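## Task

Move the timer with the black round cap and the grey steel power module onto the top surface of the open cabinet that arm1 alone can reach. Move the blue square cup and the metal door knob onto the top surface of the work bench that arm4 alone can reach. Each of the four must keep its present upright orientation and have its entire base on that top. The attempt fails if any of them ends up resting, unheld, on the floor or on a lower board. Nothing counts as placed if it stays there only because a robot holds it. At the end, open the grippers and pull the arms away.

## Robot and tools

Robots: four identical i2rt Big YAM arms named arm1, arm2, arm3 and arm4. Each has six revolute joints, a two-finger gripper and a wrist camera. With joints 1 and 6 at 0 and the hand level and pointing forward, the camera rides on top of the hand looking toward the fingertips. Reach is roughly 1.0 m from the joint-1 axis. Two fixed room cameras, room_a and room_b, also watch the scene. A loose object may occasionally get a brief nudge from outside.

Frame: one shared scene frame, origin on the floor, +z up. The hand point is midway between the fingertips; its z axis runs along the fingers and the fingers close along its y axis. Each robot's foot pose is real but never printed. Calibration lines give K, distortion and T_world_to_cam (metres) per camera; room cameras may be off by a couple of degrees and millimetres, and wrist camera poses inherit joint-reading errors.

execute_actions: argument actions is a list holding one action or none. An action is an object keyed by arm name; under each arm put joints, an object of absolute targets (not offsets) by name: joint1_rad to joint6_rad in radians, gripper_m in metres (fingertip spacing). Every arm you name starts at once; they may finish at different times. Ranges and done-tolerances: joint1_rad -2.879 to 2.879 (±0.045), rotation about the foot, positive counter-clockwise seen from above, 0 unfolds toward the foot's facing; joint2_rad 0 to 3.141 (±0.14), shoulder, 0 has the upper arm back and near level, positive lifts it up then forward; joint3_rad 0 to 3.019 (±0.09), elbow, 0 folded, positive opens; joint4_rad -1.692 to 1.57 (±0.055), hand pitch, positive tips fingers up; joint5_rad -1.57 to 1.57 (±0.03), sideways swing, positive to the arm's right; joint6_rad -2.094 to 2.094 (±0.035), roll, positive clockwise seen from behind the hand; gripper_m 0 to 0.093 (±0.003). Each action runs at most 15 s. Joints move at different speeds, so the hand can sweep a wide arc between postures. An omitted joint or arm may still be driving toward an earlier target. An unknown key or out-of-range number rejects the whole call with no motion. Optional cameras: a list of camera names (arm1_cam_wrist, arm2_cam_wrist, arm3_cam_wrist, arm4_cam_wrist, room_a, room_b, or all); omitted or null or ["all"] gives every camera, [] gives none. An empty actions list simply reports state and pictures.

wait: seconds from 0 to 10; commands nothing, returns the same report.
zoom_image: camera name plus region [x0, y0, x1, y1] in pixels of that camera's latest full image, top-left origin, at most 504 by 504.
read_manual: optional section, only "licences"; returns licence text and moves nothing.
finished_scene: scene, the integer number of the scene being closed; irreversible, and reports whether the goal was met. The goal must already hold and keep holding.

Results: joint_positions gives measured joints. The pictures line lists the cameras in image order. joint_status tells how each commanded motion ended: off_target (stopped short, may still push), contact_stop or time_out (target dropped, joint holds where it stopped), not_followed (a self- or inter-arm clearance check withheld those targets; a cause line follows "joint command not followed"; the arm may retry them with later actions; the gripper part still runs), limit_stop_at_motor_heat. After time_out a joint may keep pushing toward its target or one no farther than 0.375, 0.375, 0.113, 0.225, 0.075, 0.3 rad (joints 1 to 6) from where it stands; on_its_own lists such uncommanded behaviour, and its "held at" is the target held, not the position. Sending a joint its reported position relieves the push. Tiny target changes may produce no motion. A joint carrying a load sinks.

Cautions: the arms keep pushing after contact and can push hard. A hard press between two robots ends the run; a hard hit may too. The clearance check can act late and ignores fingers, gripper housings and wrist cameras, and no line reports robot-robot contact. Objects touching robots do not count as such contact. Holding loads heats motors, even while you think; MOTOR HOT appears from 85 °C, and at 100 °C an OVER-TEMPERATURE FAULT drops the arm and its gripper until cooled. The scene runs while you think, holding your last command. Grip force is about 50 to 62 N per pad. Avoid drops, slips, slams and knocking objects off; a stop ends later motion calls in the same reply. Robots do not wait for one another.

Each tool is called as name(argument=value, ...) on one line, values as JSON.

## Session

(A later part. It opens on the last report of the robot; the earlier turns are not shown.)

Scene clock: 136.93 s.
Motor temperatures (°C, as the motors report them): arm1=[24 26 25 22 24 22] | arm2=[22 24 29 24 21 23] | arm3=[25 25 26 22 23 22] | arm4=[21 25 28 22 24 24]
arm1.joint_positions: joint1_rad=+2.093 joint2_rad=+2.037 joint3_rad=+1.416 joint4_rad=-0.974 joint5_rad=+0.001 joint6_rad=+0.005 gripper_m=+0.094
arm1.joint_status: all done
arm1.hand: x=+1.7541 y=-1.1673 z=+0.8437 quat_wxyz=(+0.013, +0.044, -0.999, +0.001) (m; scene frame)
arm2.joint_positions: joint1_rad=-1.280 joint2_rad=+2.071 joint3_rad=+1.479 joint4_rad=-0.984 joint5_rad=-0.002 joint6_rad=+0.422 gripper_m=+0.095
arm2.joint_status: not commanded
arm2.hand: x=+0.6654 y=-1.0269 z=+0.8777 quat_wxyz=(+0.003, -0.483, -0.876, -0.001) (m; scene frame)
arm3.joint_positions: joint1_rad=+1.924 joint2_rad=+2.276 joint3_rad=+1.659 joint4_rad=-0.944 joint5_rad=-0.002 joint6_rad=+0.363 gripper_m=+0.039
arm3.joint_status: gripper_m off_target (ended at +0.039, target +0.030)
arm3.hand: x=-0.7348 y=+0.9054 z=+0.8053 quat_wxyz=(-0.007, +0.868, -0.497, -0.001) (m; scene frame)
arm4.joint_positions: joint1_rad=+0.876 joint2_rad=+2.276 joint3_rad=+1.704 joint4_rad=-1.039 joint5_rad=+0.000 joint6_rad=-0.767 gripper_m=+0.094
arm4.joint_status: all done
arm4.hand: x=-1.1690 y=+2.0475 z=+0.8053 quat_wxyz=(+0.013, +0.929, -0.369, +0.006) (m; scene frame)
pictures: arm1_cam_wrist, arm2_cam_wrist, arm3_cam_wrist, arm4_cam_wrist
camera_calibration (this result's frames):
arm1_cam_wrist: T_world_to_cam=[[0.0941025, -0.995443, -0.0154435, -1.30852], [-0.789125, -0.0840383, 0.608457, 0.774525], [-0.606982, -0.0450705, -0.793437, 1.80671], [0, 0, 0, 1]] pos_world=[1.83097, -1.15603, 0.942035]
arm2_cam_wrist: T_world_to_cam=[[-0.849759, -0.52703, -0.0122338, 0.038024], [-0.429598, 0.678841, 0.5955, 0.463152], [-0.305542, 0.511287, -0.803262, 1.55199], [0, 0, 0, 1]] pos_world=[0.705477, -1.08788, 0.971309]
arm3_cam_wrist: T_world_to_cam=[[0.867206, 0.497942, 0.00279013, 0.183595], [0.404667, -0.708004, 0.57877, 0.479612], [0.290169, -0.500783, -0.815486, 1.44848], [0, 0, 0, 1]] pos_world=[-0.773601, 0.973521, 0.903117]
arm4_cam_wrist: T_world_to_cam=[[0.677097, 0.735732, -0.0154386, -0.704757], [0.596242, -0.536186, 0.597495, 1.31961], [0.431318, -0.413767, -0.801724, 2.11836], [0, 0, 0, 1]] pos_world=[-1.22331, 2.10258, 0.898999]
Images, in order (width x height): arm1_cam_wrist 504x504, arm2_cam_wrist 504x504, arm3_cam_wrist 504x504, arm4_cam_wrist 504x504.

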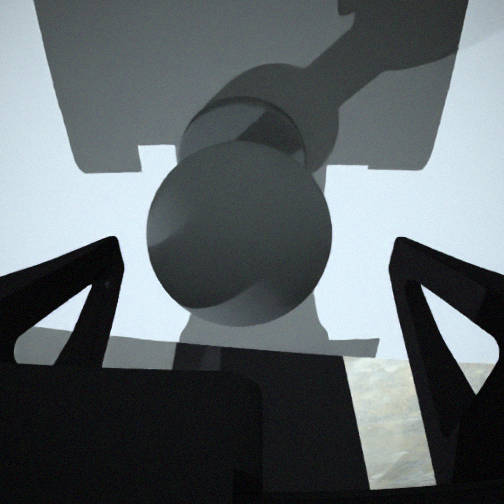

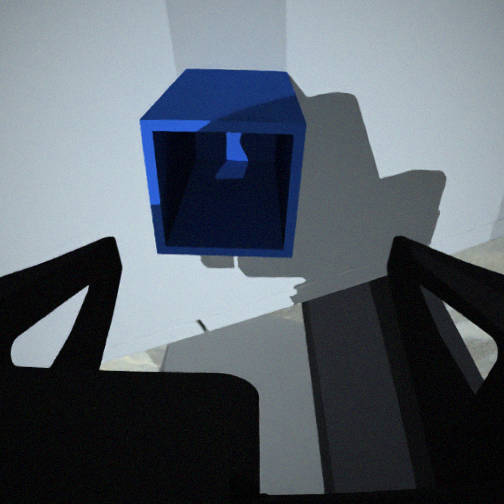

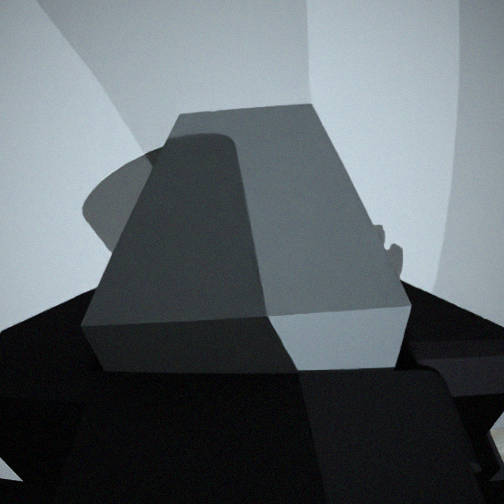

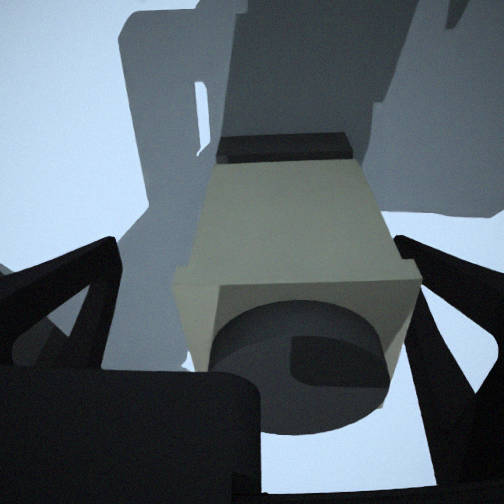

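execute_actions(actions=[{"arm1":{"joints":{"gripper_m":0.03}},"arm2":{"joints":{"joint1_rad":-1.255,"joint2_rad":2.203,"joint3_rad":1.46,"joint4_rad":-0.827}},"arm3":{"joints":{"joint2_rad":2.0,"joint3_rad":1.606,"joint4_rad":-1.176}},"arm4":{"joints":{"gripper_m":0.03}}}], cameras=["arm2_cam_wrist"])

execute_actions(actions=[{"arm1":{"joints":{"joint2_rad":1.876,"joint3_rad":1.45,"joint4_rad":-1.144}},"arm2":{"joints":{"gripper_m":0.03}},"arm3":{"joints":{"joint1_rad":-1.70}},"arm4":{"joints":{"joint2_rad":2.05,"joint3_rad":1.72,"joint4_rad":-1.24}}}], cameras=["arm3_cam_wrist","room_a","room_b"])

Scene clock: 146.80 s.
Motor temperatures (°C, as the motors report them): arm1=[24 26 25 22 24 22] | arm2=[22 24 29 24 21 23] | arm3=[25 25 26 22 23 22] | arm4=[21 26 28 22 24 24]
arm1.joint_positions: joint1_rad=+2.093 joint2_rad=+2.037 joint3_rad=+1.416 joint4_rad=-0.974 joint5_rad=+0.000 joint6_rad=+0.005 gripper_m=+0.052
arm1.joint_status: gripper_m off_target (ended at +0.052, target +0.030)
arm1.hand: x=+1.7541 y=-1.1669 z=+0.8437 quat_wxyz=(+0.013, +0.044, -0.999, +0.000) (m; scene frame)
arm2.joint_positions: joint1_rad=-1.256 joint2_rad=+2.211 joint3_rad=+1.462 joint4_rad=-0.842 joint5_rad=-0.003 joint6_rad=+0.423 gripper_m=+0.095
arm2.joint_status: all done
arm2.hand: x=+0.6717 y=-1.0142 z=+0.7943 quat_wxyz=(+0.010, -0.473, -0.881, -0.002) (m; scene frame)
arm3.joint_positions: joint1_rad=+1.924 joint2_rad=+2.001 joint3_rad=+1.590 joint4_rad=-1.164 joint5_rad=-0.002 joint6_rad=+0.363 gripper_m=+0.039
arm3.joint_status: all done
arm3.hand: x=-0.7040 y=+0.8778 z=+0.9457 quat_wxyz=(-0.006, +0.868, -0.497, +0.006) (m; scene frame)
arm4.joint_positions: joint1_rad=+0.876 joint2_rad=+2.276 joint3_rad=+1.704 joint4_rad=-1.038 joint5_rad=+0.001 joint6_rad=-0.768 gripper_m=+0.045
arm4.joint_status: gripper_m off_target (ended at +0.045, target +0.030)
arm4.hand: x=-1.1689 y=+2.0478 z=+0.8053 quat_wxyz=(+0.012, +0.930, -0.368, +0.006) (m; scene frame)
pictures: arm2_cam_wrist
camera_calibration (this result's frames):
arm2_cam_wrist: T_world_to_cam=[[-0.837391, -0.546558, -0.00707719, 0.0168071], [-0.438065, 0.663311, 0.606727, 0.487919], [-0.326917, 0.511168, -0.794879, 1.48794], [0, 0, 0, 1]] pos_world=[0.714246, -1.07504, 0.886813]
Images, in order (width x height): arm2_cam_wrist 504x504.

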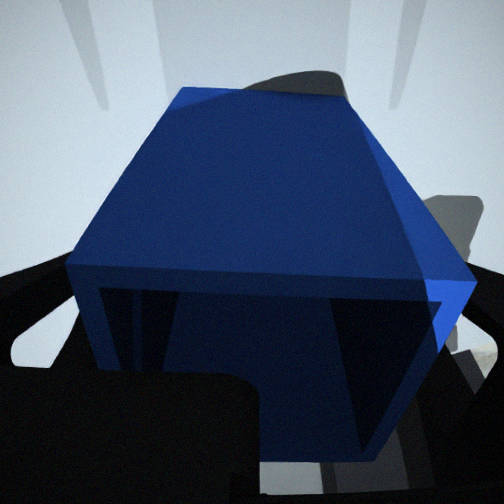

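Scene clock: 149.90 s.
Motor temperatures (°C, as the motors report them): arm1=[24 26 25 22 24 22] | arm2=[22 24 29 24 21 23] | arm3=[25 25 26 22 23 22] | arm4=[21 26 28 22 24 24]
arm1.joint_positions: joint1_rad=+2.093 joint2_rad=+1.871 joint3_rad=+1.416 joint4_rad=-1.131 joint5_rad=+0.000 joint6_rad=+0.005 gripper_m=+0.052
arm1.joint_status: all done
arm1.hand: x=+1.7351 y=-1.1688 z=+0.9322 quat_wxyz=(+0.009, +0.044, -0.999, +0.000) (m; scene frame)
arm2.joint_positions: joint1_rad=-1.256 joint2_rad=+2.211 joint3_rad=+1.462 joint4_rad=-0.842 joint5_rad=-0.003 joint6_rad=+0.423 gripper_m=+0.054
arm2.joint_status: gripper_m off_target (ended at +0.054, target +0.030)
arm2.hand: x=+0.6717 y=-1.0142 z=+0.7943 quat_wxyz=(+0.010, -0.473, -0.881, -0.002) (m; scene frame)
arm3.joint_positions: joint1_rad=-1.705 joint2_rad=+2.004 joint3_rad=+1.590 joint4_rad=-1.164 joint5_rad=+0.002 joint6_rad=+0.364 gripper_m=+0.039
arm3.joint_status: all done
arm3.hand: x=-0.0108 y=-0.0351 z=+0.9458 quat_wxyz=(+0.001, -0.692, -0.722, -0.008) (m; scene frame)
arm4.joint_positions: joint1_rad=+0.876 joint2_rad=+2.057 joint3_rad=+1.702 joint4_rad=-1.228 joint5_rad=+0.001 joint6_rad=-0.768 gripper_m=+0.045
arm4.joint_status: all done
arm4.hand: x=-1.1680 y=+2.0294 z=+0.9377 quat_wxyz=(+0.000, +0.930, -0.368, +0.000) (m; scene frame)
pictures: arm3_cam_wrist, room_a, room_b
camera_calibration (this result's frames):
arm3_cam_wrist: T_world_to_cam=[[-0.9993, -0.0324633, -0.018566, 0.00509792], [-0.0371279, 0.801718, 0.596548, -0.529247], [-0.00448122, 0.59682, -0.802362, 0.904905], [0, 0, 0, 1]] pos_world=[-0.0105004, -0.115594, 1.04188]
Images, in order (width x height): arm3_cam_wrist 504x504, room_a 672x504, room_b 672x504.

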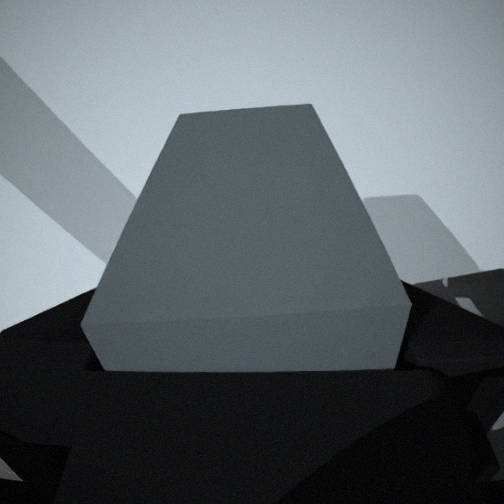

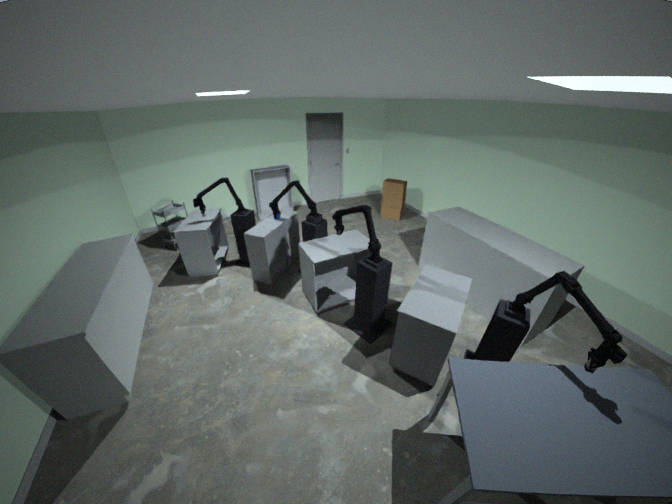

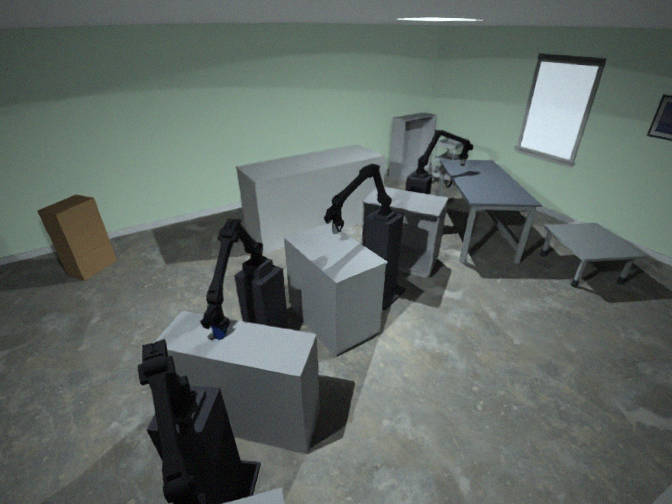

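execute_actions(actions=[{"arm2":{"joints":{"joint2_rad":2.0,"joint3_rad":1.55,"joint4_rad":-1.12}},"arm3":{"joints":{"joint2_rad":2.185,"joint3_rad":1.48,"joint4_rad":-0.865}},"arm4":{"joints":{"joint1_rad":-1.637}},"arm1":{"joints":{"joint1_rad":0.0}}}], cameras=["room_b"])

execute_actions(actions=[{"arm3":{"joints":{"gripper_m":0.093}},"arm4":{"joints":{"joint2_rad":2.255,"joint3_rad":1.72,"joint4_rad":-1.03}},"arm2":{"joints":{"joint1_rad":0.98,"joint2_rad":2.1,"joint3_rad":1.9,"joint4_rad":-1.37}}}], cameras=["room_b","room_a"])

Scene clock: 164.53 s.
Motor temperatures (°C, as the motors report them): arm1=[24 26 26 22 24 22] | arm2=[22 24 29 24 21 23] | arm3=[25 25 26 22 23 22] | arm4=[21 26 28 22 24 24]
arm1.joint_positions: joint1_rad=-0.003 joint2_rad=+1.877 joint3_rad=+1.416 joint4_rad=-1.131 joint5_rad=+0.000 joint6_rad=+0.004 gripper_m=+0.052
arm1.joint_status: all done
arm1.hand: x=+0.9730 y=-1.7059 z=+0.9309 quat_wxyz=(+0.007, -0.844, -0.537, -0.008) (m; scene frame)
arm2.joint_positions: joint1_rad=-1.256 joint2_rad=+2.000 joint3_rad=+1.519 joint4_rad=-1.104 joint5_rad=-0.003 joint6_rad=+0.423 gripper_m=+0.054
arm2.joint_status: all done
arm2.hand: x=+0.6709 y=-1.0137 z=+0.9302 quat_wxyz=(+0.008, -0.473, -0.881, -0.002) (m; scene frame)
arm3.joint_positions: joint1_rad=-1.701 joint2_rad=+2.181 joint3_rad=+1.483 joint4_rad=-0.881 joint5_rad=+0.000 joint6_rad=+0.363 gripper_m=+0.039
arm3.joint_status: all done
arm3.hand: x=-0.0090 y=-0.0278 z=+0.8097 quat_wxyz=(+0.002, -0.690, -0.724, -0.010) (m; scene frame)
arm4.joint_positions: joint1_rad=-1.650 joint2_rad=+2.057 joint3_rad=+1.702 joint4_rad=-1.228 joint5_rad=+0.002 joint6_rad=-0.770 gripper_m=+0.045
arm4.joint_status: all done
arm4.hand: x=-0.7618 y=+0.9321 z=+0.9243 quat_wxyz=(+0.006, -0.069, -0.998, -0.010) (m; scene frame)
pictures: room_b
Images, in order (width x height): room_b 672x504.

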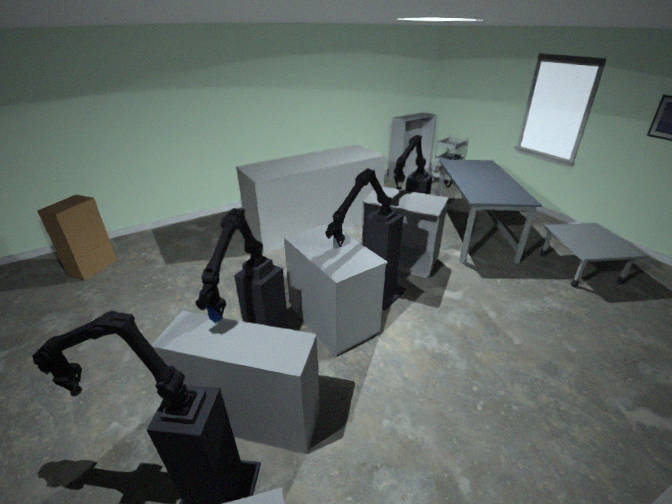

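Scene clock: 167.00 s.
Motor temperatures (°C, as the motors report them): arm1=[24 26 26 22 24 22] | arm2=[22 24 29 24 21 23] | arm3=[25 25 26 22 23 22] | arm4=[21 26 28 22 24 24]
arm1.joint_positions: joint1_rad=-0.003 joint2_rad=+1.877 joint3_rad=+1.416 joint4_rad=-1.131 joint5_rad=+0.000 joint6_rad=+0.004 gripper_m=+0.052
arm1.joint_status: not commanded
arm1.hand: x=+0.9730 y=-1.7059 z=+0.9309 quat_wxyz=(+0.007, -0.844, -0.537, -0.008) (m; scene frame)
arm2.joint_positions: joint1_rad=+0.976 joint2_rad=+2.118 joint3_rad=+1.872 joint4_rad=-1.354 joint5_rad=-0.001 joint6_rad=+0.424 gripper_m=+0.054
arm2.joint_status: all done
arm2.hand: x=+0.1190 y=-0.0702 z=+0.9874 quat_wxyz=(+0.008, +0.584, -0.812, +0.012) (m; scene frame)
arm3.joint_positions: joint1_rad=-1.701 joint2_rad=+2.181 joint3_rad=+1.483 joint4_rad=-0.879 joint5_rad=+0.000 joint6_rad=+0.363 gripper_m=+0.093
arm3.joint_status: all done
arm3.hand: x=-0.0089 y=-0.0280 z=+0.8097 quat_wxyz=(+0.001, -0.690, -0.724, -0.010) (m; scene frame)
arm4.joint_positions: joint1_rad=-1.650 joint2_rad=+2.236 joint3_rad=+1.705 joint4_rad=-1.048 joint5_rad=+0.003 joint6_rad=-0.770 gripper_m=+0.044
arm4.joint_status: all done
arm4.hand: x=-0.7476 y=+0.9156 z=+0.8170 quat_wxyz=(+0.004, -0.068, -0.998, -0.008) (m; scene frame)
pictures: room_a, room_b
Images, in order (width x height): room_a 672x504, room_b 672x504.

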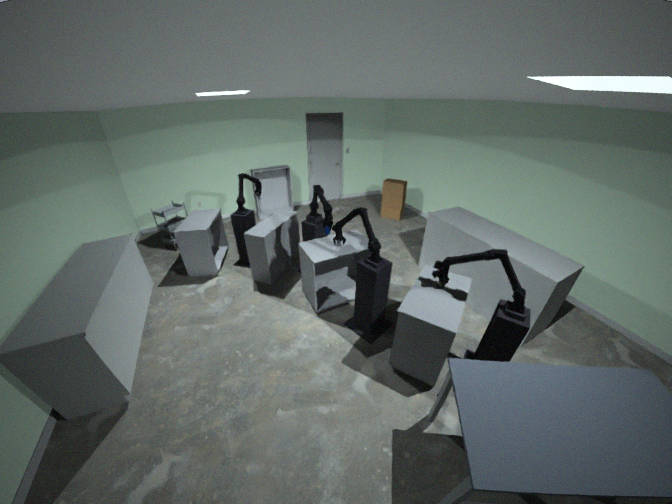

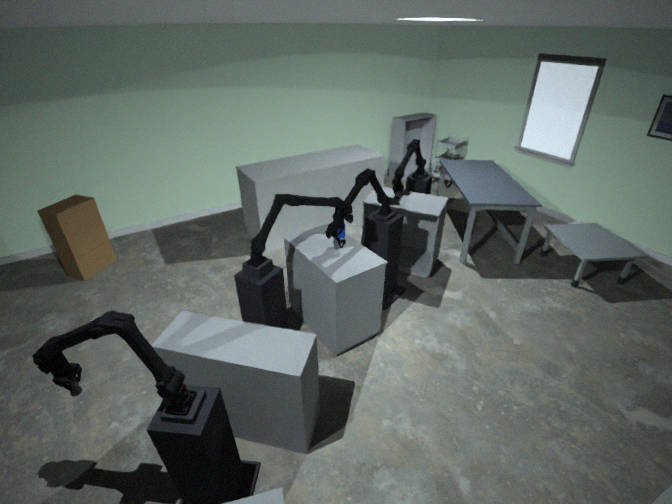

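execute_actions(actions=[{"arm3":{"joints":{"joint2_rad":2.0,"joint3_rad":1.59,"joint4_rad":-1.164}},"arm4":{"joints":{"joint2_rad":2.262}},"arm1":{"joints":{"joint1_rad":-1.735}}}], cameras=[])

execute_actions(actions=[{"arm3":{"joints":{"joint1_rad":-1.95}},"arm4":{"joints":{"gripper_m":0.093}},"arm1":{"joints":{"joint2_rad":2.05,"joint3_rad":1.448,"joint4_rad":-0.972}},"arm2":{"joints":{"joint1_rad":0.94,"joint2_rad":2.42,"joint3_rad":1.885,"joint4_rad":-1.03}}}])

Scene clock: 175.33 s.
Motor temperatures (°C, as the motors report them): arm1=[24 26 26 22 24 22] | arm2=[22 24 29 24 21 23] | arm3=[25 25 26 22 23 22] | arm4=[21 26 27 22 24 24]
arm1.joint_positions: joint1_rad=-1.739 joint2_rad=+1.877 joint3_rad=+1.416 joint4_rad=-1.131 joint5_rad=+0.001 joint6_rad=+0.004 gripper_m=+0.052
arm1.joint_status: all done
arm1.hand: x=+0.7551 y=-0.9148 z=+0.9319 quat_wxyz=(-0.003, -0.955, +0.297, -0.009) (m; scene frame)
arm2.joint_positions: joint1_rad=+0.976 joint2_rad=+2.118 joint3_rad=+1.872 joint4_rad=-1.354 joint5_rad=-0.001 joint6_rad=+0.424 gripper_m=+0.054
arm2.joint_status: not commanded
arm2.hand: x=+0.1190 y=-0.0702 z=+0.9874 quat_wxyz=(+0.008, +0.584, -0.812, +0.012) (m; scene frame)
arm3.joint_positions: joint1_rad=-1.701 joint2_rad=+1.988 joint3_rad=+1.565 joint4_rad=-1.151 joint5_rad=+0.000 joint6_rad=+0.363 gripper_m=+0.093
arm3.joint_status: all done
arm3.hand: x=-0.0108 y=-0.0290 z=+0.9460 quat_wxyz=(-0.001, -0.690, -0.724, -0.009) (m; scene frame)
arm4.joint_positions: joint1_rad=-1.650 joint2_rad=+2.236 joint3_rad=+1.705 joint4_rad=-1.048 joint5_rad=+0.003 joint6_rad=-0.770 gripper_m=+0.044
arm4.joint_status: all done
arm4.hand: x=-0.7476 y=+0.9156 z=+0.8170 quat_wxyz=(+0.004, -0.068, -0.998, -0.008) (m; scene frame)
pictures: none
No camera images: the call's "cameras" was empty. Leave "cameras" out to get every camera's image.

Scene clock: 176.63 s.
Motor temperatures (°C, as the motors report them): arm1=[24 26 26 22 24 22] | arm2=[22 24 29 24 21 23] | arm3=[25 25 26 22 23 22] | arm4=[21 26 27 22 24 24]
arm1.joint_positions: joint1_rad=-1.739 joint2_rad=+2.067 joint3_rad=+1.417 joint4_rad=-0.984 joint5_rad=+0.001 joint6_rad=+0.004 gripper_m=+0.052
arm1.joint_status: all done
arm1.hand: x=+0.7445 y=-0.9077 z=+0.8309 quat_wxyz=(-0.009, -0.955, +0.296, -0.029) (m; scene frame)
arm2.joint_positions: joint1_rad=+0.937 joint2_rad=+2.404 joint3_rad=+1.884 joint4_rad=-1.043 joint5_rad=-0.002 joint6_rad=+0.424 gripper_m=+0.053
arm2.joint_status: all done
arm2.hand: x=+0.1414 y=-0.0270 z=+0.8066 quat_wxyz=(-0.001, +0.568, -0.823, -0.004) (m; scene frame)
arm3.joint_positions: joint1_rad=-1.945 joint2_rad=+1.988 joint3_rad=+1.565 joint4_rad=-1.151 joint5_rad=+0.001 joint6_rad=+0.364 gripper_m=+0.093
arm3.joint_status: all done
arm3.hand: x=-0.1473 y=-0.0693 z=+0.9437 quat_wxyz=(+0.001, -0.773, -0.634, -0.008) (m; scene frame)
arm4.joint_positions: joint1_rad=-1.650 joint2_rad=+2.249 joint3_rad=+1.705 joint4_rad=-1.042 joint5_rad=+0.001 joint6_rad=-0.770 gripper_m=+0.093
arm4.joint_status: all done
arm4.hand: x=-0.7482 y=+0.9168 z=+0.8085 quat_wxyz=(+0.007, -0.068, -0.998, -0.011) (m; scene frame)
pictures: arm1_cam_wrist, arm2_cam_wrist, arm3_cam_wrist, arm4_cam_wrist, room_a, room_b
camera_calibration (this result's frames):
arm1_cam_wrist: T_world_to_cam=[[0.560503, 0.827996, -0.0160972, 0.353113], [0.645027, -0.424288, 0.635548, -1.39171], [0.519401, -0.366609, -0.771894, 0.0470423], [0, 0, 0, 1]] pos_world=[0.675335, -0.865616, 0.926494]
arm2_cam_wrist: T_world_to_cam=[[0.931917, -0.362143, -0.0195598, -0.122804], [-0.282992, -0.759846, 0.585277, -0.44972], [-0.226817, -0.539894, -0.810598, 0.78987], [0, 0, 0, 1]] pos_world=[0.166332, 0.0402556, 0.901076]
arm3_cam_wrist: T_world_to_cam=[[-0.978472, 0.205609, -0.0178068, -0.11359], [0.154619, 0.78749, 0.596618, -0.478399], [0.136692, 0.58102, -0.802328, 0.9427], [0, 0, 0, 1]] pos_world=[-0.166034, -0.147638, 1.03975]
arm4_cam_wrist: T_world_to_cam=[[-0.124993, -0.992021, -0.0164575, 0.826959], [-0.799896, 0.0909448, 0.593207, -1.15551], [-0.586977, 0.0873113, -0.804882, 0.252857], [0, 0, 0, 1]] pos_world=[-0.672501, 0.903371, 0.902585]
Images, in order (width x height): arm1_cam_wrist 504x504, arm2_cam_wrist 504x504, arm3_cam_wrist 504x504, arm4_cam_wrist 504x504, room_a 672x504, room_b 672x504.

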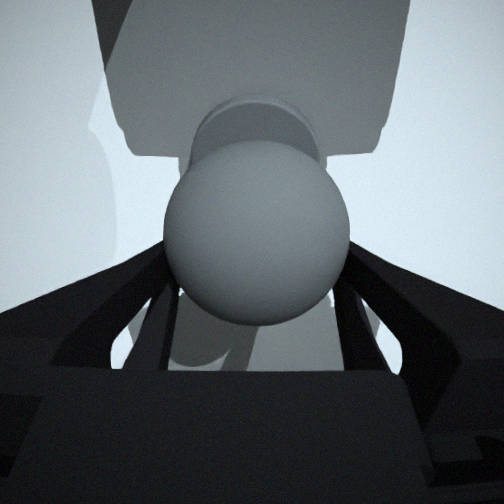

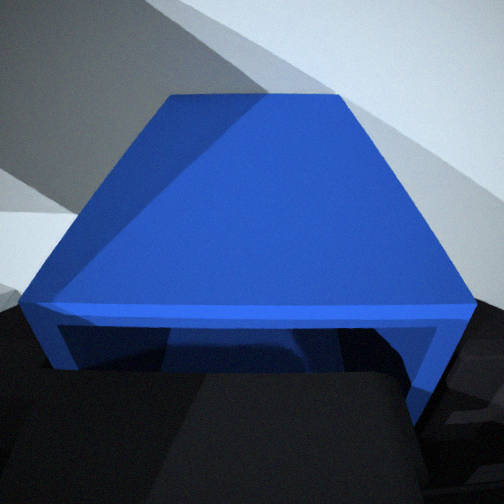

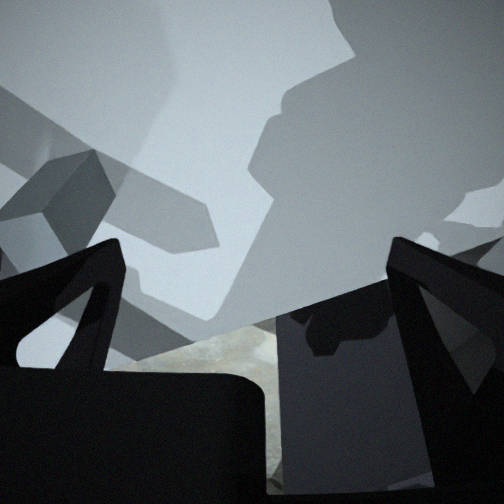

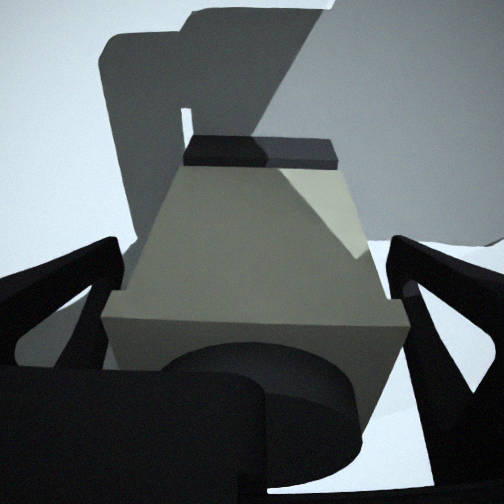

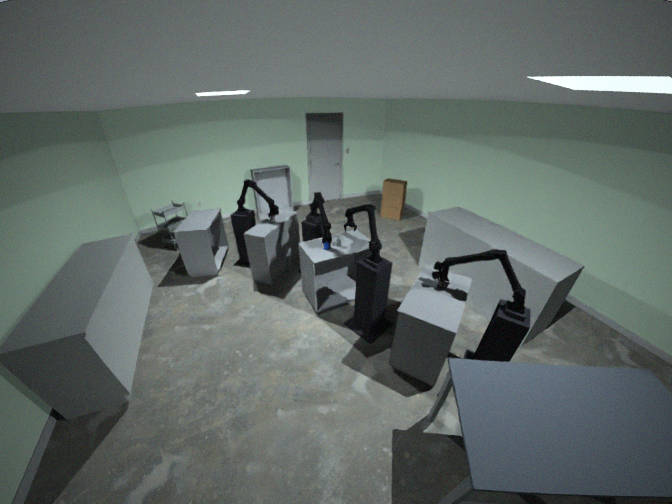

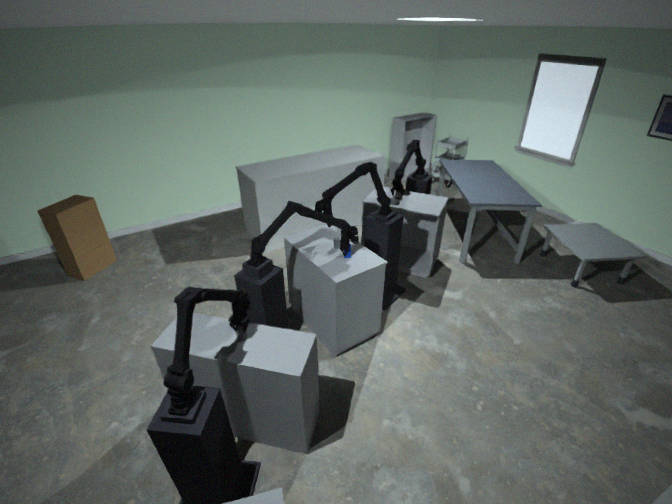

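execute_actions(actions=[{"arm1":{"joints":{"gripper_m":0.093}},"arm2":{"joints":{"joint2_rad":2.44}}}], cameras=[])

execute_actions(actions=[{"arm1":{"joints":{"joint2_rad":1.85,"joint3_rad":1.416,"joint4_rad":-1.131}},"arm2":{"joints":{"gripper_m":0.093}},"arm4":{"joints":{"joint2_rad":2.03,"joint4_rad":-1.25}}}], cameras=[])

execute_actions(actions=[{"arm1":{"joints":{"joint1_rad":-0.6}},"arm2":{"joints":{"joint2_rad":2.1,"joint3_rad":1.86,"joint4_rad":-1.33}},"arm4":{"joints":{"joint1_rad":-1.0}}}], cameras=[])

execute_actions(actions=[{"arm2":{"joints":{"joint1_rad":-1.037,"joint2_rad":2.02,"joint3_rad":1.6,"joint4_rad":-1.15,"joint6_rad":0}},"arm3":{"joints":{"joint1_rad":-1.492,"joint2_rad":2.178,"joint3_rad":1.9,"joint4_rad":-1.25,"joint6_rad":-0.57}}}], cameras=["arm2_cam_wrist","arm3_cam_wrist"])

Scene clock: 186.83 s.
Motor temperatures (°C, as the motors report them): arm1=[24 27 26 22 24 22] | arm2=[22 24 29 24 21 23] | arm3=[25 25 26 22 23 22] | arm4=[21 26 27 22 24 24]
arm1.joint_positions: joint1_rad=-1.739 joint2_rad=+2.063 joint3_rad=+1.417 joint4_rad=-0.984 joint5_rad=+0.001 joint6_rad=+0.004 gripper_m=+0.093
arm1.joint_status: all done
arm1.hand: x=+0.7440 y=-0.9073 z=+0.8329 quat_wxyz=(-0.009, -0.955, +0.296, -0.027) (m; scene frame)
arm2.joint_positions: joint1_rad=+0.937 joint2_rad=+2.404 joint3_rad=+1.884 joint4_rad=-1.043 joint5_rad=-0.002 joint6_rad=+0.424 gripper_m=+0.053
arm2.joint_status: all done
arm2.hand: x=+0.1414 y=-0.0270 z=+0.8066 quat_wxyz=(-0.001, +0.568, -0.823, -0.004) (m; scene frame)
arm3.joint_positions: joint1_rad=-1.945 joint2_rad=+1.988 joint3_rad=+1.565 joint4_rad=-1.151 joint5_rad=+0.001 joint6_rad=+0.364 gripper_m=+0.093
arm3.joint_status: not commanded
arm3.hand: x=-0.1473 y=-0.0693 z=+0.9437 quat_wxyz=(+0.001, -0.773, -0.634, -0.008) (m; scene frame)
arm4.joint_positions: joint1_rad=-1.650 joint2_rad=+2.249 joint3_rad=+1.705 joint4_rad=-1.042 joint5_rad=+0.001 joint6_rad=-0.770 gripper_m=+0.093
arm4.joint_status: not commanded
arm4.hand: x=-0.7482 y=+0.9168 z=+0.8085 quat_wxyz=(+0.007, -0.068, -0.998, -0.011) (m; scene frame)
pictures: none
No camera images: the call's "cameras" was empty. Leave "cameras" out to get every camera's image.

Scene clock: 188.17 s.
Motor temperatures (°C, as the motors report them): arm1=[24 27 26 22 24 22] | arm2=[22 24 29 24 21 23] | arm3=[25 25 26 22 23 22] | arm4=[21 26 27 22 24 24]
arm1.joint_positions: joint1_rad=-1.739 joint2_rad=+1.839 joint3_rad=+1.413 joint4_rad=-1.118 joint5_rad=+0.001 joint6_rad=+0.004 gripper_m=+0.093
arm1.joint_status: all done
arm1.hand: x=+0.7515 y=-0.9123 z=+0.9501 quat_wxyz=(+0.004, -0.955, +0.296, +0.014) (m; scene frame)
arm2.joint_positions: joint1_rad=+0.937 joint2_rad=+2.406 joint3_rad=+1.884 joint4_rad=-1.043 joint5_rad=-0.002 joint6_rad=+0.424 gripper_m=+0.093
arm2.joint_status: all done
arm2.hand: x=+0.1414 y=-0.0273 z=+0.8058 quat_wxyz=(+0.000, +0.568, -0.823, -0.004) (m; scene frame)
arm3.joint_positions: joint1_rad=-1.945 joint2_rad=+1.988 joint3_rad=+1.565 joint4_rad=-1.151 joint5_rad=+0.001 joint6_rad=+0.364 gripper_m=+0.093
arm3.joint_status: not commanded
arm3.hand: x=-0.1473 y=-0.0693 z=+0.9437 quat_wxyz=(+0.001, -0.773, -0.634, -0.008) (m; scene frame)
arm4.joint_positions: joint1_rad=-1.650 joint2_rad=+2.029 joint3_rad=+1.705 joint4_rad=-1.238 joint5_rad=+0.001 joint6_rad=-0.770 gripper_m=+0.093
arm4.joint_status: all done
arm4.hand: x=-0.7608 y=+0.9316 z=+0.9421 quat_wxyz=(-0.002, -0.069, -0.998, -0.002) (m; scene frame)
pictures: none
No camera images: the call's "cameras" was empty. Leave "cameras" out to get every camera's image.

Scene clock: 189.93 s.
Motor temperatures (°C, as the motors report them): arm1=[24 26 26 22 24 22] | arm2=[22 24 29 24 21 23] | arm3=[25 25 27 22 23 22] | arm4=[21 26 27 22 24 24]
arm1.joint_positions: joint1_rad=-0.595 joint2_rad=+1.840 joint3_rad=+1.413 joint4_rad=-1.118 joint5_rad=+0.000 joint6_rad=+0.004 gripper_m=+0.093
arm1.joint_status: all done
arm1.hand: x=+0.7357 y=-1.4991 z=+0.9494 quat_wxyz=(-0.003, -0.963, -0.268, +0.014) (m; scene frame)
arm2.joint_positions: joint1_rad=+0.937 joint2_rad=+2.108 joint3_rad=+1.850 joint4_rad=-1.313 joint5_rad=-0.002 joint6_rad=+0.424 gripper_m=+0.093
arm2.joint_status: all done
arm2.hand: x=+0.1440 y=-0.0649 z=+0.9855 quat_wxyz=(+0.001, +0.568, -0.823, -0.001) (m; scene frame)
arm3.joint_positions: joint1_rad=-1.945 joint2_rad=+1.988 joint3_rad=+1.565 joint4_rad=-1.151 joint5_rad=+0.001 joint6_rad=+0.364 gripper_m=+0.093
arm3.joint_status: not commanded
arm3.hand: x=-0.1473 y=-0.0693 z=+0.9437 quat_wxyz=(+0.001, -0.773, -0.634, -0.008) (m; scene frame)
arm4.joint_positions: joint1_rad=-0.999 joint2_rad=+2.029 joint3_rad=+1.705 joint4_rad=-1.238 joint5_rad=-0.001 joint6_rad=-0.770 gripper_m=+0.093
arm4.joint_status: all done
arm4.hand: x=-0.5445 y=+1.2601 z=+0.9456 quat_wxyz=(-0.005, +0.254, -0.967, -0.004) (m; scene frame)
pictures: none
No camera images: the call's "cameras" was empty. Leave "cameras" out to get every camera's image.

Scene clock: 192.23 s.
Motor temperatures (°C, as the motors report them): arm1=[24 26 26 22 24 22] | arm2=[22 24 29 24 21 23] | arm3=[25 25 27 22 23 22] | arm4=[21 26 27 22 24 24]
arm1.joint_positions: joint1_rad=-0.595 joint2_rad=+1.840 joint3_rad=+1.413 joint4_rad=-1.118 joint5_rad=+0.000 joint6_rad=+0.004 gripper_m=+0.093
arm1.joint_status: not commanded
arm1.hand: x=+0.7357 y=-1.4991 z=+0.9494 quat_wxyz=(-0.003, -0.963, -0.268, +0.014) (m; scene frame)
arm2.joint_positions: joint1_rad=-1.039 joint2_rad=+2.029 joint3_rad=+1.615 joint4_rad=-1.154 joint5_rad=+0.000 joint6_rad=+0.008 gripper_m=+0.093
arm2.joint_status: all done
arm2.hand: x=+0.7484 y=-0.9097 z=+0.9466 quat_wxyz=(-0.001, -0.175, -0.985, +0.000) (m; scene frame)
arm3.joint_positions: joint1_rad=-1.497 joint2_rad=+2.193 joint3_rad=+1.860 joint4_rad=-1.237 joint5_rad=-0.001 joint6_rad=-0.562 gripper_m=+0.093
arm3.joint_status: all done
arm3.hand: x=+0.1361 y=-0.0308 z=+0.9296 quat_wxyz=(-0.007, -0.196, -0.981, -0.006) (m; scene frame)
arm4.joint_positions: joint1_rad=-0.999 joint2_rad=+2.029 joint3_rad=+1.705 joint4_rad=-1.238 joint5_rad=-0.001 joint6_rad=-0.770 gripper_m=+0.093
arm4.joint_status: not commanded
arm4.hand: x=-0.5445 y=+1.2601 z=+0.9456 quat_wxyz=(-0.005, +0.254, -0.967, -0.004) (m; scene frame)
pictures: arm2_cam_wrist, arm3_cam_wrist
camera_calibration (this result's frames):
arm2_cam_wrist: T_world_to_cam=[[-0.35169, -0.936026, -0.0130146, -0.572988], [-0.758834, 0.276918, 0.589481, 0.264668], [-0.548165, 0.217191, -0.807678, 1.49096], [0, 0, 0, 1]] pos_world=[0.816619, -0.933446, 1.04074]
arm3_cam_wrist: T_world_to_cam=[[-0.39362, -0.918998, -0.0224726, 0.0455683], [-0.755952, 0.309682, 0.576744, -0.416507], [-0.523067, 0.244006, -0.816616, 0.962973], [0, 0, 0, 1]] pos_world=[0.206777, -0.0641095, 1.02762]
Images, in order (width x height): arm2_cam_wrist 504x504, arm3_cam_wrist 504x504.

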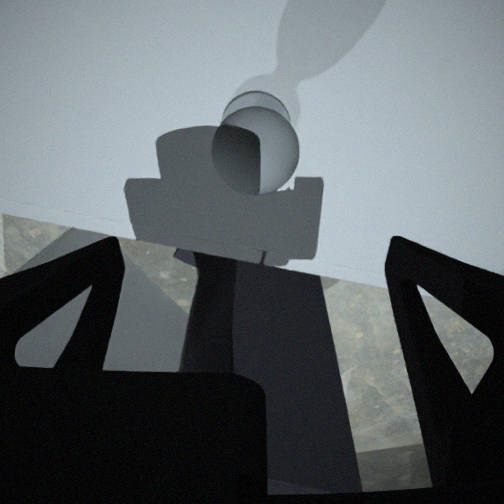

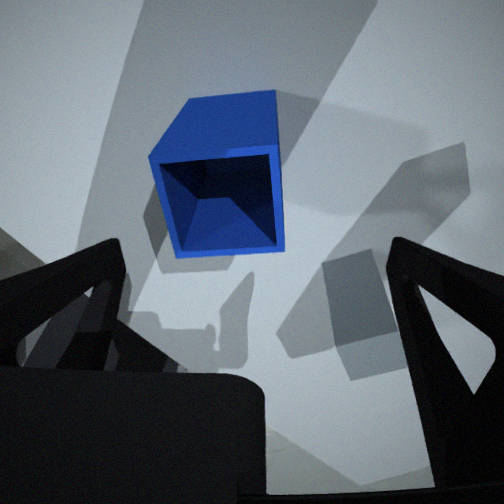

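execute_actions(actions=[{"arm2":{"joints":{"joint2_rad":2.16,"joint3_rad":1.522,"joint4_rad":-0.937}},"arm3":{"joints":{"joint2_rad":2.133,"joint3_rad":1.66,"joint4_rad":-1.097,"gripper_m":0.08}}}], cameras=["arm2_cam_wrist","arm3_cam_wrist"])

Scene clock: 200.63 s.
Motor temperatures (°C, as the motors report them): arm1=[24 26 26 22 24 22] | arm2=[22 24 29 24 21 23] | arm3=[25 25 27 22 23 22] | arm4=[21 26 28 22 24 24]
arm1.joint_positions: joint1_rad=-0.595 joint2_rad=+1.840 joint3_rad=+1.413 joint4_rad=-1.118 joint5_rad=+0.000 joint6_rad=+0.004 gripper_m=+0.093
arm1.joint_status: not commanded
arm1.hand: x=+0.7357 y=-1.4991 z=+0.9494 quat_wxyz=(-0.003, -0.963, -0.268, +0.014) (m; scene frame)
arm2.joint_positions: joint1_rad=-1.039 joint2_rad=+2.175 joint3_rad=+1.518 joint4_rad=-0.955 joint5_rad=+0.000 joint6_rad=+0.008 gripper_m=+0.093
arm2.joint_status: all done
arm2.hand: x=+0.7340 y=-0.9046 z=+0.8312 quat_wxyz=(+0.021, -0.175, -0.984, -0.003) (m; scene frame)
arm3.joint_positions: joint1_rad=-1.497 joint2_rad=+2.135 joint3_rad=+1.658 joint4_rad=-1.111 joint5_rad=-0.001 joint6_rad=-0.562 gripper_m=+0.080
arm3.joint_status: all done
arm3.hand: x=+0.1123 y=+0.0039 z=+0.8944 quat_wxyz=(+0.000, -0.196, -0.981, -0.012) (m; scene frame)
arm4.joint_positions: joint1_rad=-0.999 joint2_rad=+2.029 joint3_rad=+1.705 joint4_rad=-1.238 joint5_rad=-0.001 joint6_rad=-0.770 gripper_m=+0.093
arm4.joint_status: not commanded
arm4.hand: x=-0.5445 y=+1.2601 z=+0.9456 quat_wxyz=(-0.005, +0.254, -0.967, -0.004) (m; scene frame)
pictures: arm2_cam_wrist, arm3_cam_wrist
camera_calibration (this result's frames):
arm2_cam_wrist: T_world_to_cam=[[-0.352196, -0.935845, -0.0123217, -0.574763], [-0.734433, 0.268188, 0.623444, 0.266335], [-0.580143, 0.228624, -0.781771, 1.40104], [0, 0, 0, 1]] pos_world=[0.805977, -0.929628, 0.922162]
arm3_cam_wrist: T_world_to_cam=[[-0.393281, -0.918859, -0.0320707, 0.0758901], [-0.750013, 0.300447, 0.589247, -0.436725], [-0.531799, 0.255793, -0.807316, 0.905863], [0, 0, 0, 1]] pos_world=[0.184034, -0.0307685, 0.99109]
Images, in order (width x height): arm2_cam_wrist 504x504, arm3_cam_wrist 504x504.

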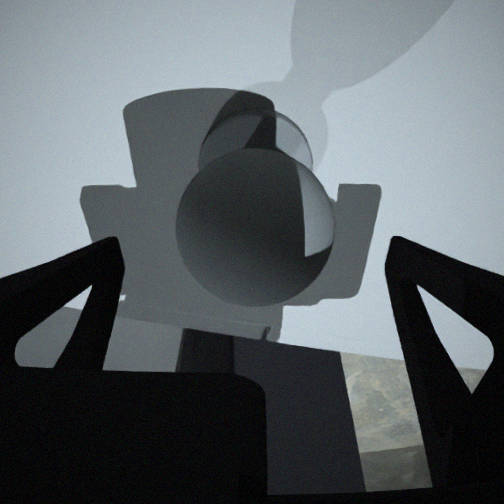

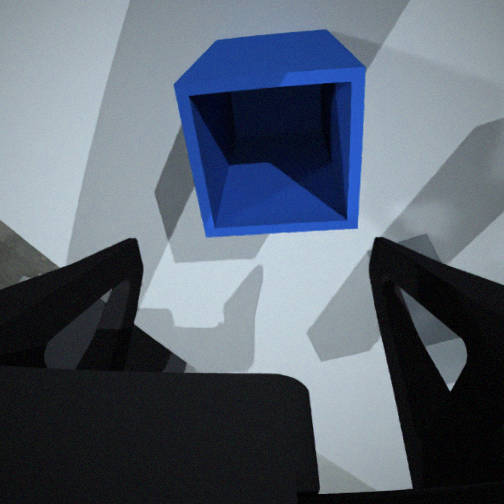

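execute_actions(actions=[{"arm2":{"joints":{"joint2_rad":2.175,"joint3_rad":1.58,"joint4_rad":-0.98}},"arm3":{"joints":{"joint1_rad":-1.515,"joint2_rad":2.16,"joint3_rad":1.76,"joint4_rad":-1.124,"gripper_m":0.093,"joint6_rad":1.0}}}], cameras=["arm2_cam_wrist","arm3_cam_wrist"])

Scene clock: 208.40 s.
Motor temperatures (°C, as the motors report them): arm1=[24 26 26 22 24 22] | arm2=[22 24 29 24 21 23] | arm3=[25 25 27 22 23 22] | arm4=[21 26 28 22 24 24]
arm1.joint_positions: joint1_rad=-0.595 joint2_rad=+1.840 joint3_rad=+1.413 joint4_rad=-1.118 joint5_rad=+0.000 joint6_rad=+0.004 gripper_m=+0.093
arm1.joint_status: not commanded
arm1.hand: x=+0.7357 y=-1.4991 z=+0.9494 quat_wxyz=(-0.003, -0.963, -0.268, +0.014) (m; scene frame)
arm2.joint_positions: joint1_rad=-1.039 joint2_rad=+2.175 joint3_rad=+1.528 joint4_rad=-0.964 joint5_rad=+0.000 joint6_rad=+0.008 gripper_m=+0.093
arm2.joint_status: all done
arm2.hand: x=+0.7364 y=-0.9054 z=+0.8342 quat_wxyz=(+0.020, -0.175, -0.984, -0.003) (m; scene frame)
arm3.joint_positions: joint1_rad=-1.508 joint2_rad=+2.150 joint3_rad=+1.713 joint4_rad=-1.114 joint5_rad=-0.001 joint6_rad=+0.991 gripper_m=+0.093
arm3.joint_status: all done
arm3.hand: x=+0.1181 y=-0.0169 z=+0.9041 quat_wxyz=(-0.010, -0.830, -0.557, -0.009) (m; scene frame)
arm4.joint_positions: joint1_rad=-0.999 joint2_rad=+2.029 joint3_rad=+1.705 joint4_rad=-1.238 joint5_rad=-0.001 joint6_rad=-0.770 gripper_m=+0.093
arm4.joint_status: not commanded
arm4.hand: x=-0.5445 y=+1.2601 z=+0.9456 quat_wxyz=(-0.005, +0.254, -0.967, -0.004) (m; scene frame)
pictures: arm2_cam_wrist, arm3_cam_wrist
camera_calibration (this result's frames):
arm2_cam_wrist: T_world_to_cam=[[-0.352183, -0.93585, -0.0123406, -0.574682], [-0.735105, 0.268429, 0.622549, 0.267943], [-0.5793, 0.228323, -0.782483, 1.40469], [0, 0, 0, 1]] pos_world=[0.80831, -0.930463, 0.925247]
arm3_cam_wrist: T_world_to_cam=[[-0.921131, 0.387625, -0.035569, 0.146925], [0.294257, 0.753235, 0.58826, -0.546667], [0.254816, 0.531398, -0.807889, 0.834429], [0, 0, 0, 1]] pos_world=[0.0835721, -0.0885969, 1.00093]
Images, in order (width x height): arm2_cam_wrist 504x504, arm3_cam_wrist 504x504.

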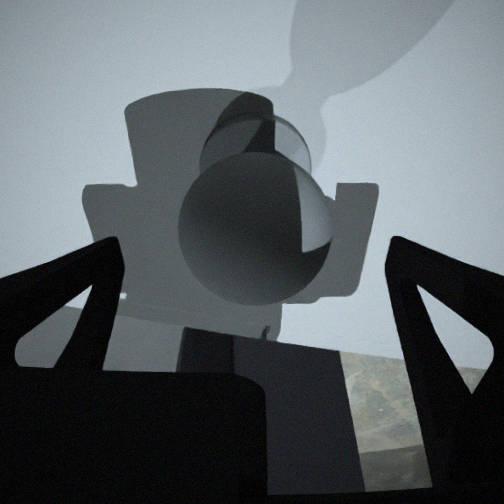

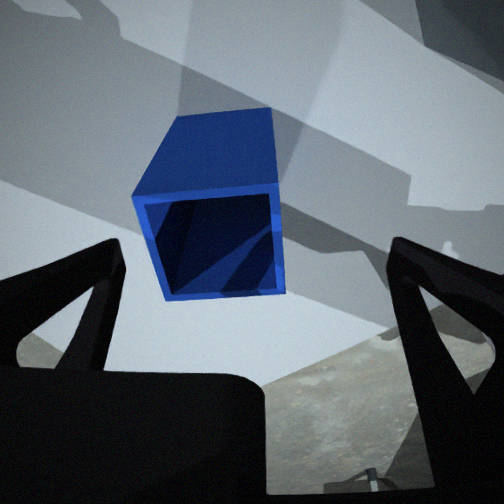

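execute_actions(actions=[{"arm2":{"joints":{"gripper_m":0.03}},"arm3":{"joints":{"joint1_rad":-1.49,"joint2_rad":2.2,"joint3_rad":1.9,"joint4_rad":-1.23}}}], cameras=["arm3_cam_wrist"])

execute_actions(actions=[{"arm2":{"joints":{"joint2_rad":2.0,"joint3_rad":1.7,"joint4_rad":-1.27}},"arm3":{"joints":{"joint2_rad":2.353,"joint3_rad":1.778,"joint4_rad":-0.995}}}], cameras=["arm3_cam_wrist","arm2_cam_wrist"])

Scene clock: 218.57 s.
Motor temperatures (°C, as the motors report them): arm1=[24 26 26 22 24 22] | arm2=[22 24 30 24 21 23] | arm3=[25 25 28 22 23 22] | arm4=[21 26 28 22 24 24]
arm1.joint_positions: joint1_rad=-0.595 joint2_rad=+1.840 joint3_rad=+1.413 joint4_rad=-1.118 joint5_rad=+0.000 joint6_rad=+0.004 gripper_m=+0.093
arm1.joint_status: not commanded
arm1.hand: x=+0.7357 y=-1.4991 z=+0.9494 quat_wxyz=(-0.003, -0.963, -0.268, +0.014) (m; scene frame)
arm2.joint_positions: joint1_rad=-1.039 joint2_rad=+2.164 joint3_rad=+1.549 joint4_rad=-0.976 joint5_rad=+0.001 joint6_rad=+0.007 gripper_m=+0.030
arm2.joint_status: all done
arm2.hand: x=+0.7445 y=-0.9084 z=+0.8467 quat_wxyz=(+0.011, -0.174, -0.985, -0.002) (m; scene frame)
arm3.joint_positions: joint1_rad=-1.496 joint2_rad=+2.196 joint3_rad=+1.855 joint4_rad=-1.217 joint5_rad=-0.001 joint6_rad=+0.992 gripper_m=+0.093
arm3.joint_status: all done
arm3.hand: x=+0.1384 y=-0.0326 z=+0.9260 quat_wxyz=(-0.007, -0.827, -0.562, -0.009) (m; scene frame)
arm4.joint_positions: joint1_rad=-0.999 joint2_rad=+2.029 joint3_rad=+1.705 joint4_rad=-1.238 joint5_rad=-0.001 joint6_rad=-0.770 gripper_m=+0.093
arm4.joint_status: not commanded
arm4.hand: x=-0.5445 y=+1.2601 z=+0.9456 quat_wxyz=(-0.005, +0.254, -0.967, -0.004) (m; scene frame)
pictures: arm3_cam_wrist
camera_calibration (this result's frames):
arm3_cam_wrist: T_world_to_cam=[[-0.925683, 0.377138, -0.0296263, 0.167256], [0.28793, 0.753184, 0.591448, -0.555637], [0.245371, 0.538963, -0.805799, 0.854895], [0, 0, 0, 1]] pos_world=[0.105044, -0.105339, 1.02246]
Images, in order (width x height): arm3_cam_wrist 504x504.

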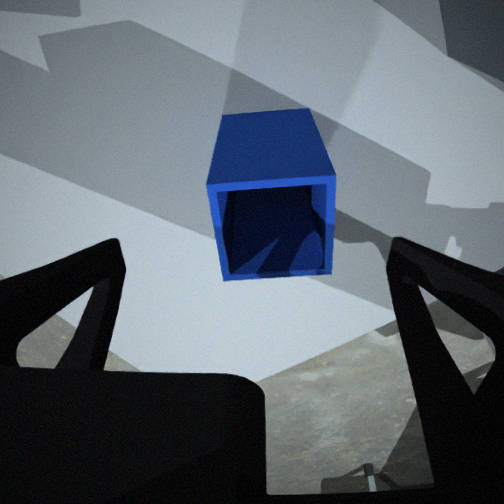

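Scene clock: 219.90 s.
Motor temperatures (°C, as the motors report them): arm1=[24 26 26 22 24 22] | arm2=[22 24 30 24 21 23] | arm3=[25 25 28 22 23 22] | arm4=[21 26 28 22 24 24]
arm1.joint_positions: joint1_rad=-0.595 joint2_rad=+1.840 joint3_rad=+1.413 joint4_rad=-1.118 joint5_rad=+0.000 joint6_rad=+0.004 gripper_m=+0.093
arm1.joint_status: not commanded
arm1.hand: x=+0.7357 y=-1.4991 z=+0.9494 quat_wxyz=(-0.003, -0.963, -0.268, +0.014) (m; scene frame)
arm2.joint_positions: joint1_rad=-1.039 joint2_rad=+1.997 joint3_rad=+1.670 joint4_rad=-1.253 joint5_rad=+0.001 joint6_rad=+0.007 gripper_m=+0.030
arm2.joint_status: all done
arm2.hand: x=+0.7476 y=-0.9095 z=+0.9850 quat_wxyz=(+0.005, -0.174, -0.985, -0.001) (m; scene frame)
arm3.joint_positions: joint1_rad=-1.497 joint2_rad=+2.336 joint3_rad=+1.786 joint4_rad=-1.010 joint5_rad=+0.004 joint6_rad=+0.992 gripper_m=+0.093
arm3.joint_status: all done
arm3.hand: x=+0.1384 y=-0.0323 z=+0.8123 quat_wxyz=(-0.006, -0.827, -0.562, -0.007) (m; scene frame)
arm4.joint_positions: joint1_rad=-0.999 joint2_rad=+2.029 joint3_rad=+1.705 joint4_rad=-1.238 joint5_rad=-0.001 joint6_rad=-0.770 gripper_m=+0.093
arm4.joint_status: not commanded
arm4.hand: x=-0.5445 y=+1.2601 z=+0.9456 quat_wxyz=(-0.005, +0.254, -0.967, -0.004) (m; scene frame)
pictures: arm2_cam_wrist, arm3_cam_wrist
camera_calibration (this result's frames):
arm2_cam_wrist: T_world_to_cam=[[-0.350755, -0.936384, -0.0124618, -0.574141], [-0.752673, 0.273972, 0.598685, 0.225039], [-0.557185, 0.219371, -0.800888, 1.52349], [0, 0, 0, 1]] pos_world=[0.816864, -0.933481, 1.07826]
arm3_cam_wrist: T_world_to_cam=[[-0.92554, 0.377843, -0.0246937, 0.159805], [0.291826, 0.753352, 0.58932, -0.487502], [0.241274, 0.538233, -0.807522, 0.76504], [0, 0, 0, 1]] pos_world=[0.105588, -0.10489, 0.909028]
Images, in order (width x height): arm2_cam_wrist 504x504, arm3_cam_wrist 504x504.

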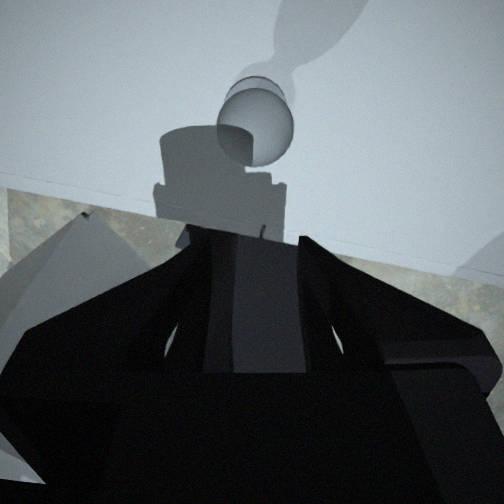

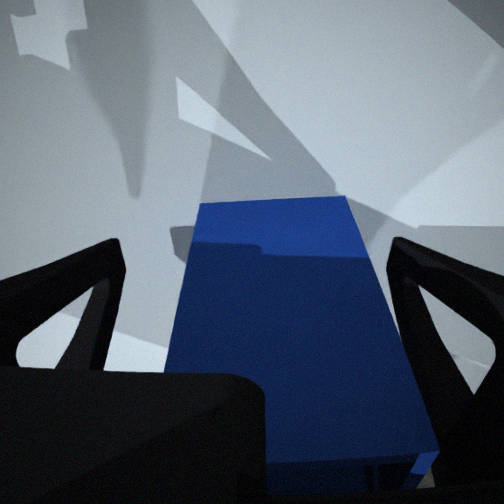

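execute_actions(actions=[{"arm2":{"joints":{"gripper_m":0.093}},"arm3":{"joints":{"gripper_m":0.03}}}], cameras=[])

execute_actions(actions=[{"arm2":{"joints":{"joint2_rad":2.205,"joint3_rad":1.515,"joint4_rad":-0.872}},"arm3":{"joints":{"joint2_rad":2.1,"joint3_rad":1.86,"joint4_rad":-1.33}}}], cameras=["arm2_cam_wrist"])

Scene clock: 226.17 s.
Motor temperatures (°C, as the motors report them): arm1=[24 26 26 22 24 22] | arm2=[22 24 30 24 21 23] | arm3=[25 25 27 22 23 22] | arm4=[21 26 28 22 24 24]
arm1.joint_positions: joint1_rad=-0.595 joint2_rad=+1.840 joint3_rad=+1.413 joint4_rad=-1.118 joint5_rad=+0.000 joint6_rad=+0.004 gripper_m=+0.093
arm1.joint_status: not commanded
arm1.hand: x=+0.7357 y=-1.4991 z=+0.9494 quat_wxyz=(-0.003, -0.963, -0.268, +0.014) (m; scene frame)
arm2.joint_positions: joint1_rad=-1.039 joint2_rad=+1.997 joint3_rad=+1.670 joint4_rad=-1.253 joint5_rad=+0.001 joint6_rad=+0.007 gripper_m=+0.093
arm2.joint_status: all done
arm2.hand: x=+0.7476 y=-0.9095 z=+0.9850 quat_wxyz=(+0.005, -0.174, -0.985, -0.001) (m; scene frame)
arm3.joint_positions: joint1_rad=-1.497 joint2_rad=+2.336 joint3_rad=+1.786 joint4_rad=-1.009 joint5_rad=+0.003 joint6_rad=+0.992 gripper_m=+0.054
arm3.joint_status: gripper_m off_target (ended at +0.054, target +0.030)
arm3.hand: x=+0.1387 y=-0.0324 z=+0.8123 quat_wxyz=(-0.006, -0.827, -0.561, -0.007) (m; scene frame)
arm4.joint_positions: joint1_rad=-0.999 joint2_rad=+2.029 joint3_rad=+1.705 joint4_rad=-1.238 joint5_rad=-0.001 joint6_rad=-0.770 gripper_m=+0.093
arm4.joint_status: not commanded
arm4.hand: x=-0.5445 y=+1.2601 z=+0.9456 quat_wxyz=(-0.005, +0.254, -0.967, -0.004) (m; scene frame)
pictures: none
No camera images: the call's "cameras" was empty. Leave "cameras" out to get every camera's image.

Scene clock: 227.53 s.
Motor temperatures (°C, as the motors report them): arm1=[24 26 26 22 24 22] | arm2=[22 24 30 24 21 23] | arm3=[25 26 27 22 23 22] | arm4=[21 26 28 22 24 24]
arm1.joint_positions: joint1_rad=-0.595 joint2_rad=+1.840 joint3_rad=+1.413 joint4_rad=-1.118 joint5_rad=+0.000 joint6_rad=+0.004 gripper_m=+0.093
arm1.joint_status: not commanded
arm1.hand: x=+0.7357 y=-1.4991 z=+0.9494 quat_wxyz=(-0.003, -0.963, -0.268, +0.014) (m; scene frame)
arm2.joint_positions: joint1_rad=-1.039 joint2_rad=+2.206 joint3_rad=+1.504 joint4_rad=-0.888 joint5_rad=+0.001 joint6_rad=+0.007 gripper_m=+0.093
arm2.joint_status: all done
arm2.hand: x=+0.7365 y=-0.9055 z=+0.8089 quat_wxyz=(+0.010, -0.174, -0.985, -0.002) (m; scene frame)
arm3.joint_positions: joint1_rad=-1.497 joint2_rad=+2.095 joint3_rad=+1.835 joint4_rad=-1.317 joint5_rad=+0.003 joint6_rad=+0.992 gripper_m=+0.054
arm3.joint_status: all done
arm3.hand: x=+0.1226 y=-0.0145 z=+0.9819 quat_wxyz=(+0.002, -0.827, -0.562, -0.007) (m; scene frame)
arm4.joint_positions: joint1_rad=-0.999 joint2_rad=+2.029 joint3_rad=+1.705 joint4_rad=-1.238 joint5_rad=-0.001 joint6_rad=-0.770 gripper_m=+0.093
arm4.joint_status: not commanded
arm4.hand: x=-0.5445 y=+1.2601 z=+0.9456 quat_wxyz=(-0.005, +0.254, -0.967, -0.004) (m; scene frame)
pictures: arm2_cam_wrist
camera_calibration (this result's frames):
arm2_cam_wrist: T_world_to_cam=[[-0.350874, -0.936342, -0.0123072, -0.576492], [-0.746827, 0.271881, 0.606903, 0.308137], [-0.564922, 0.222138, -0.794681, 1.37864], [0, 0, 0, 1]] pos_world=[0.806674, -0.929819, 0.901476]
Images, in order (width x height): arm2_cam_wrist 504x504.

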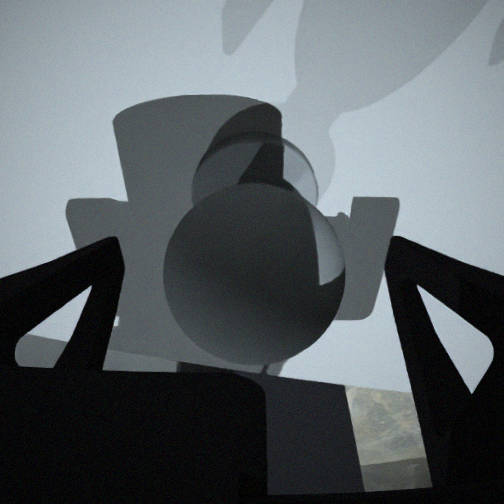

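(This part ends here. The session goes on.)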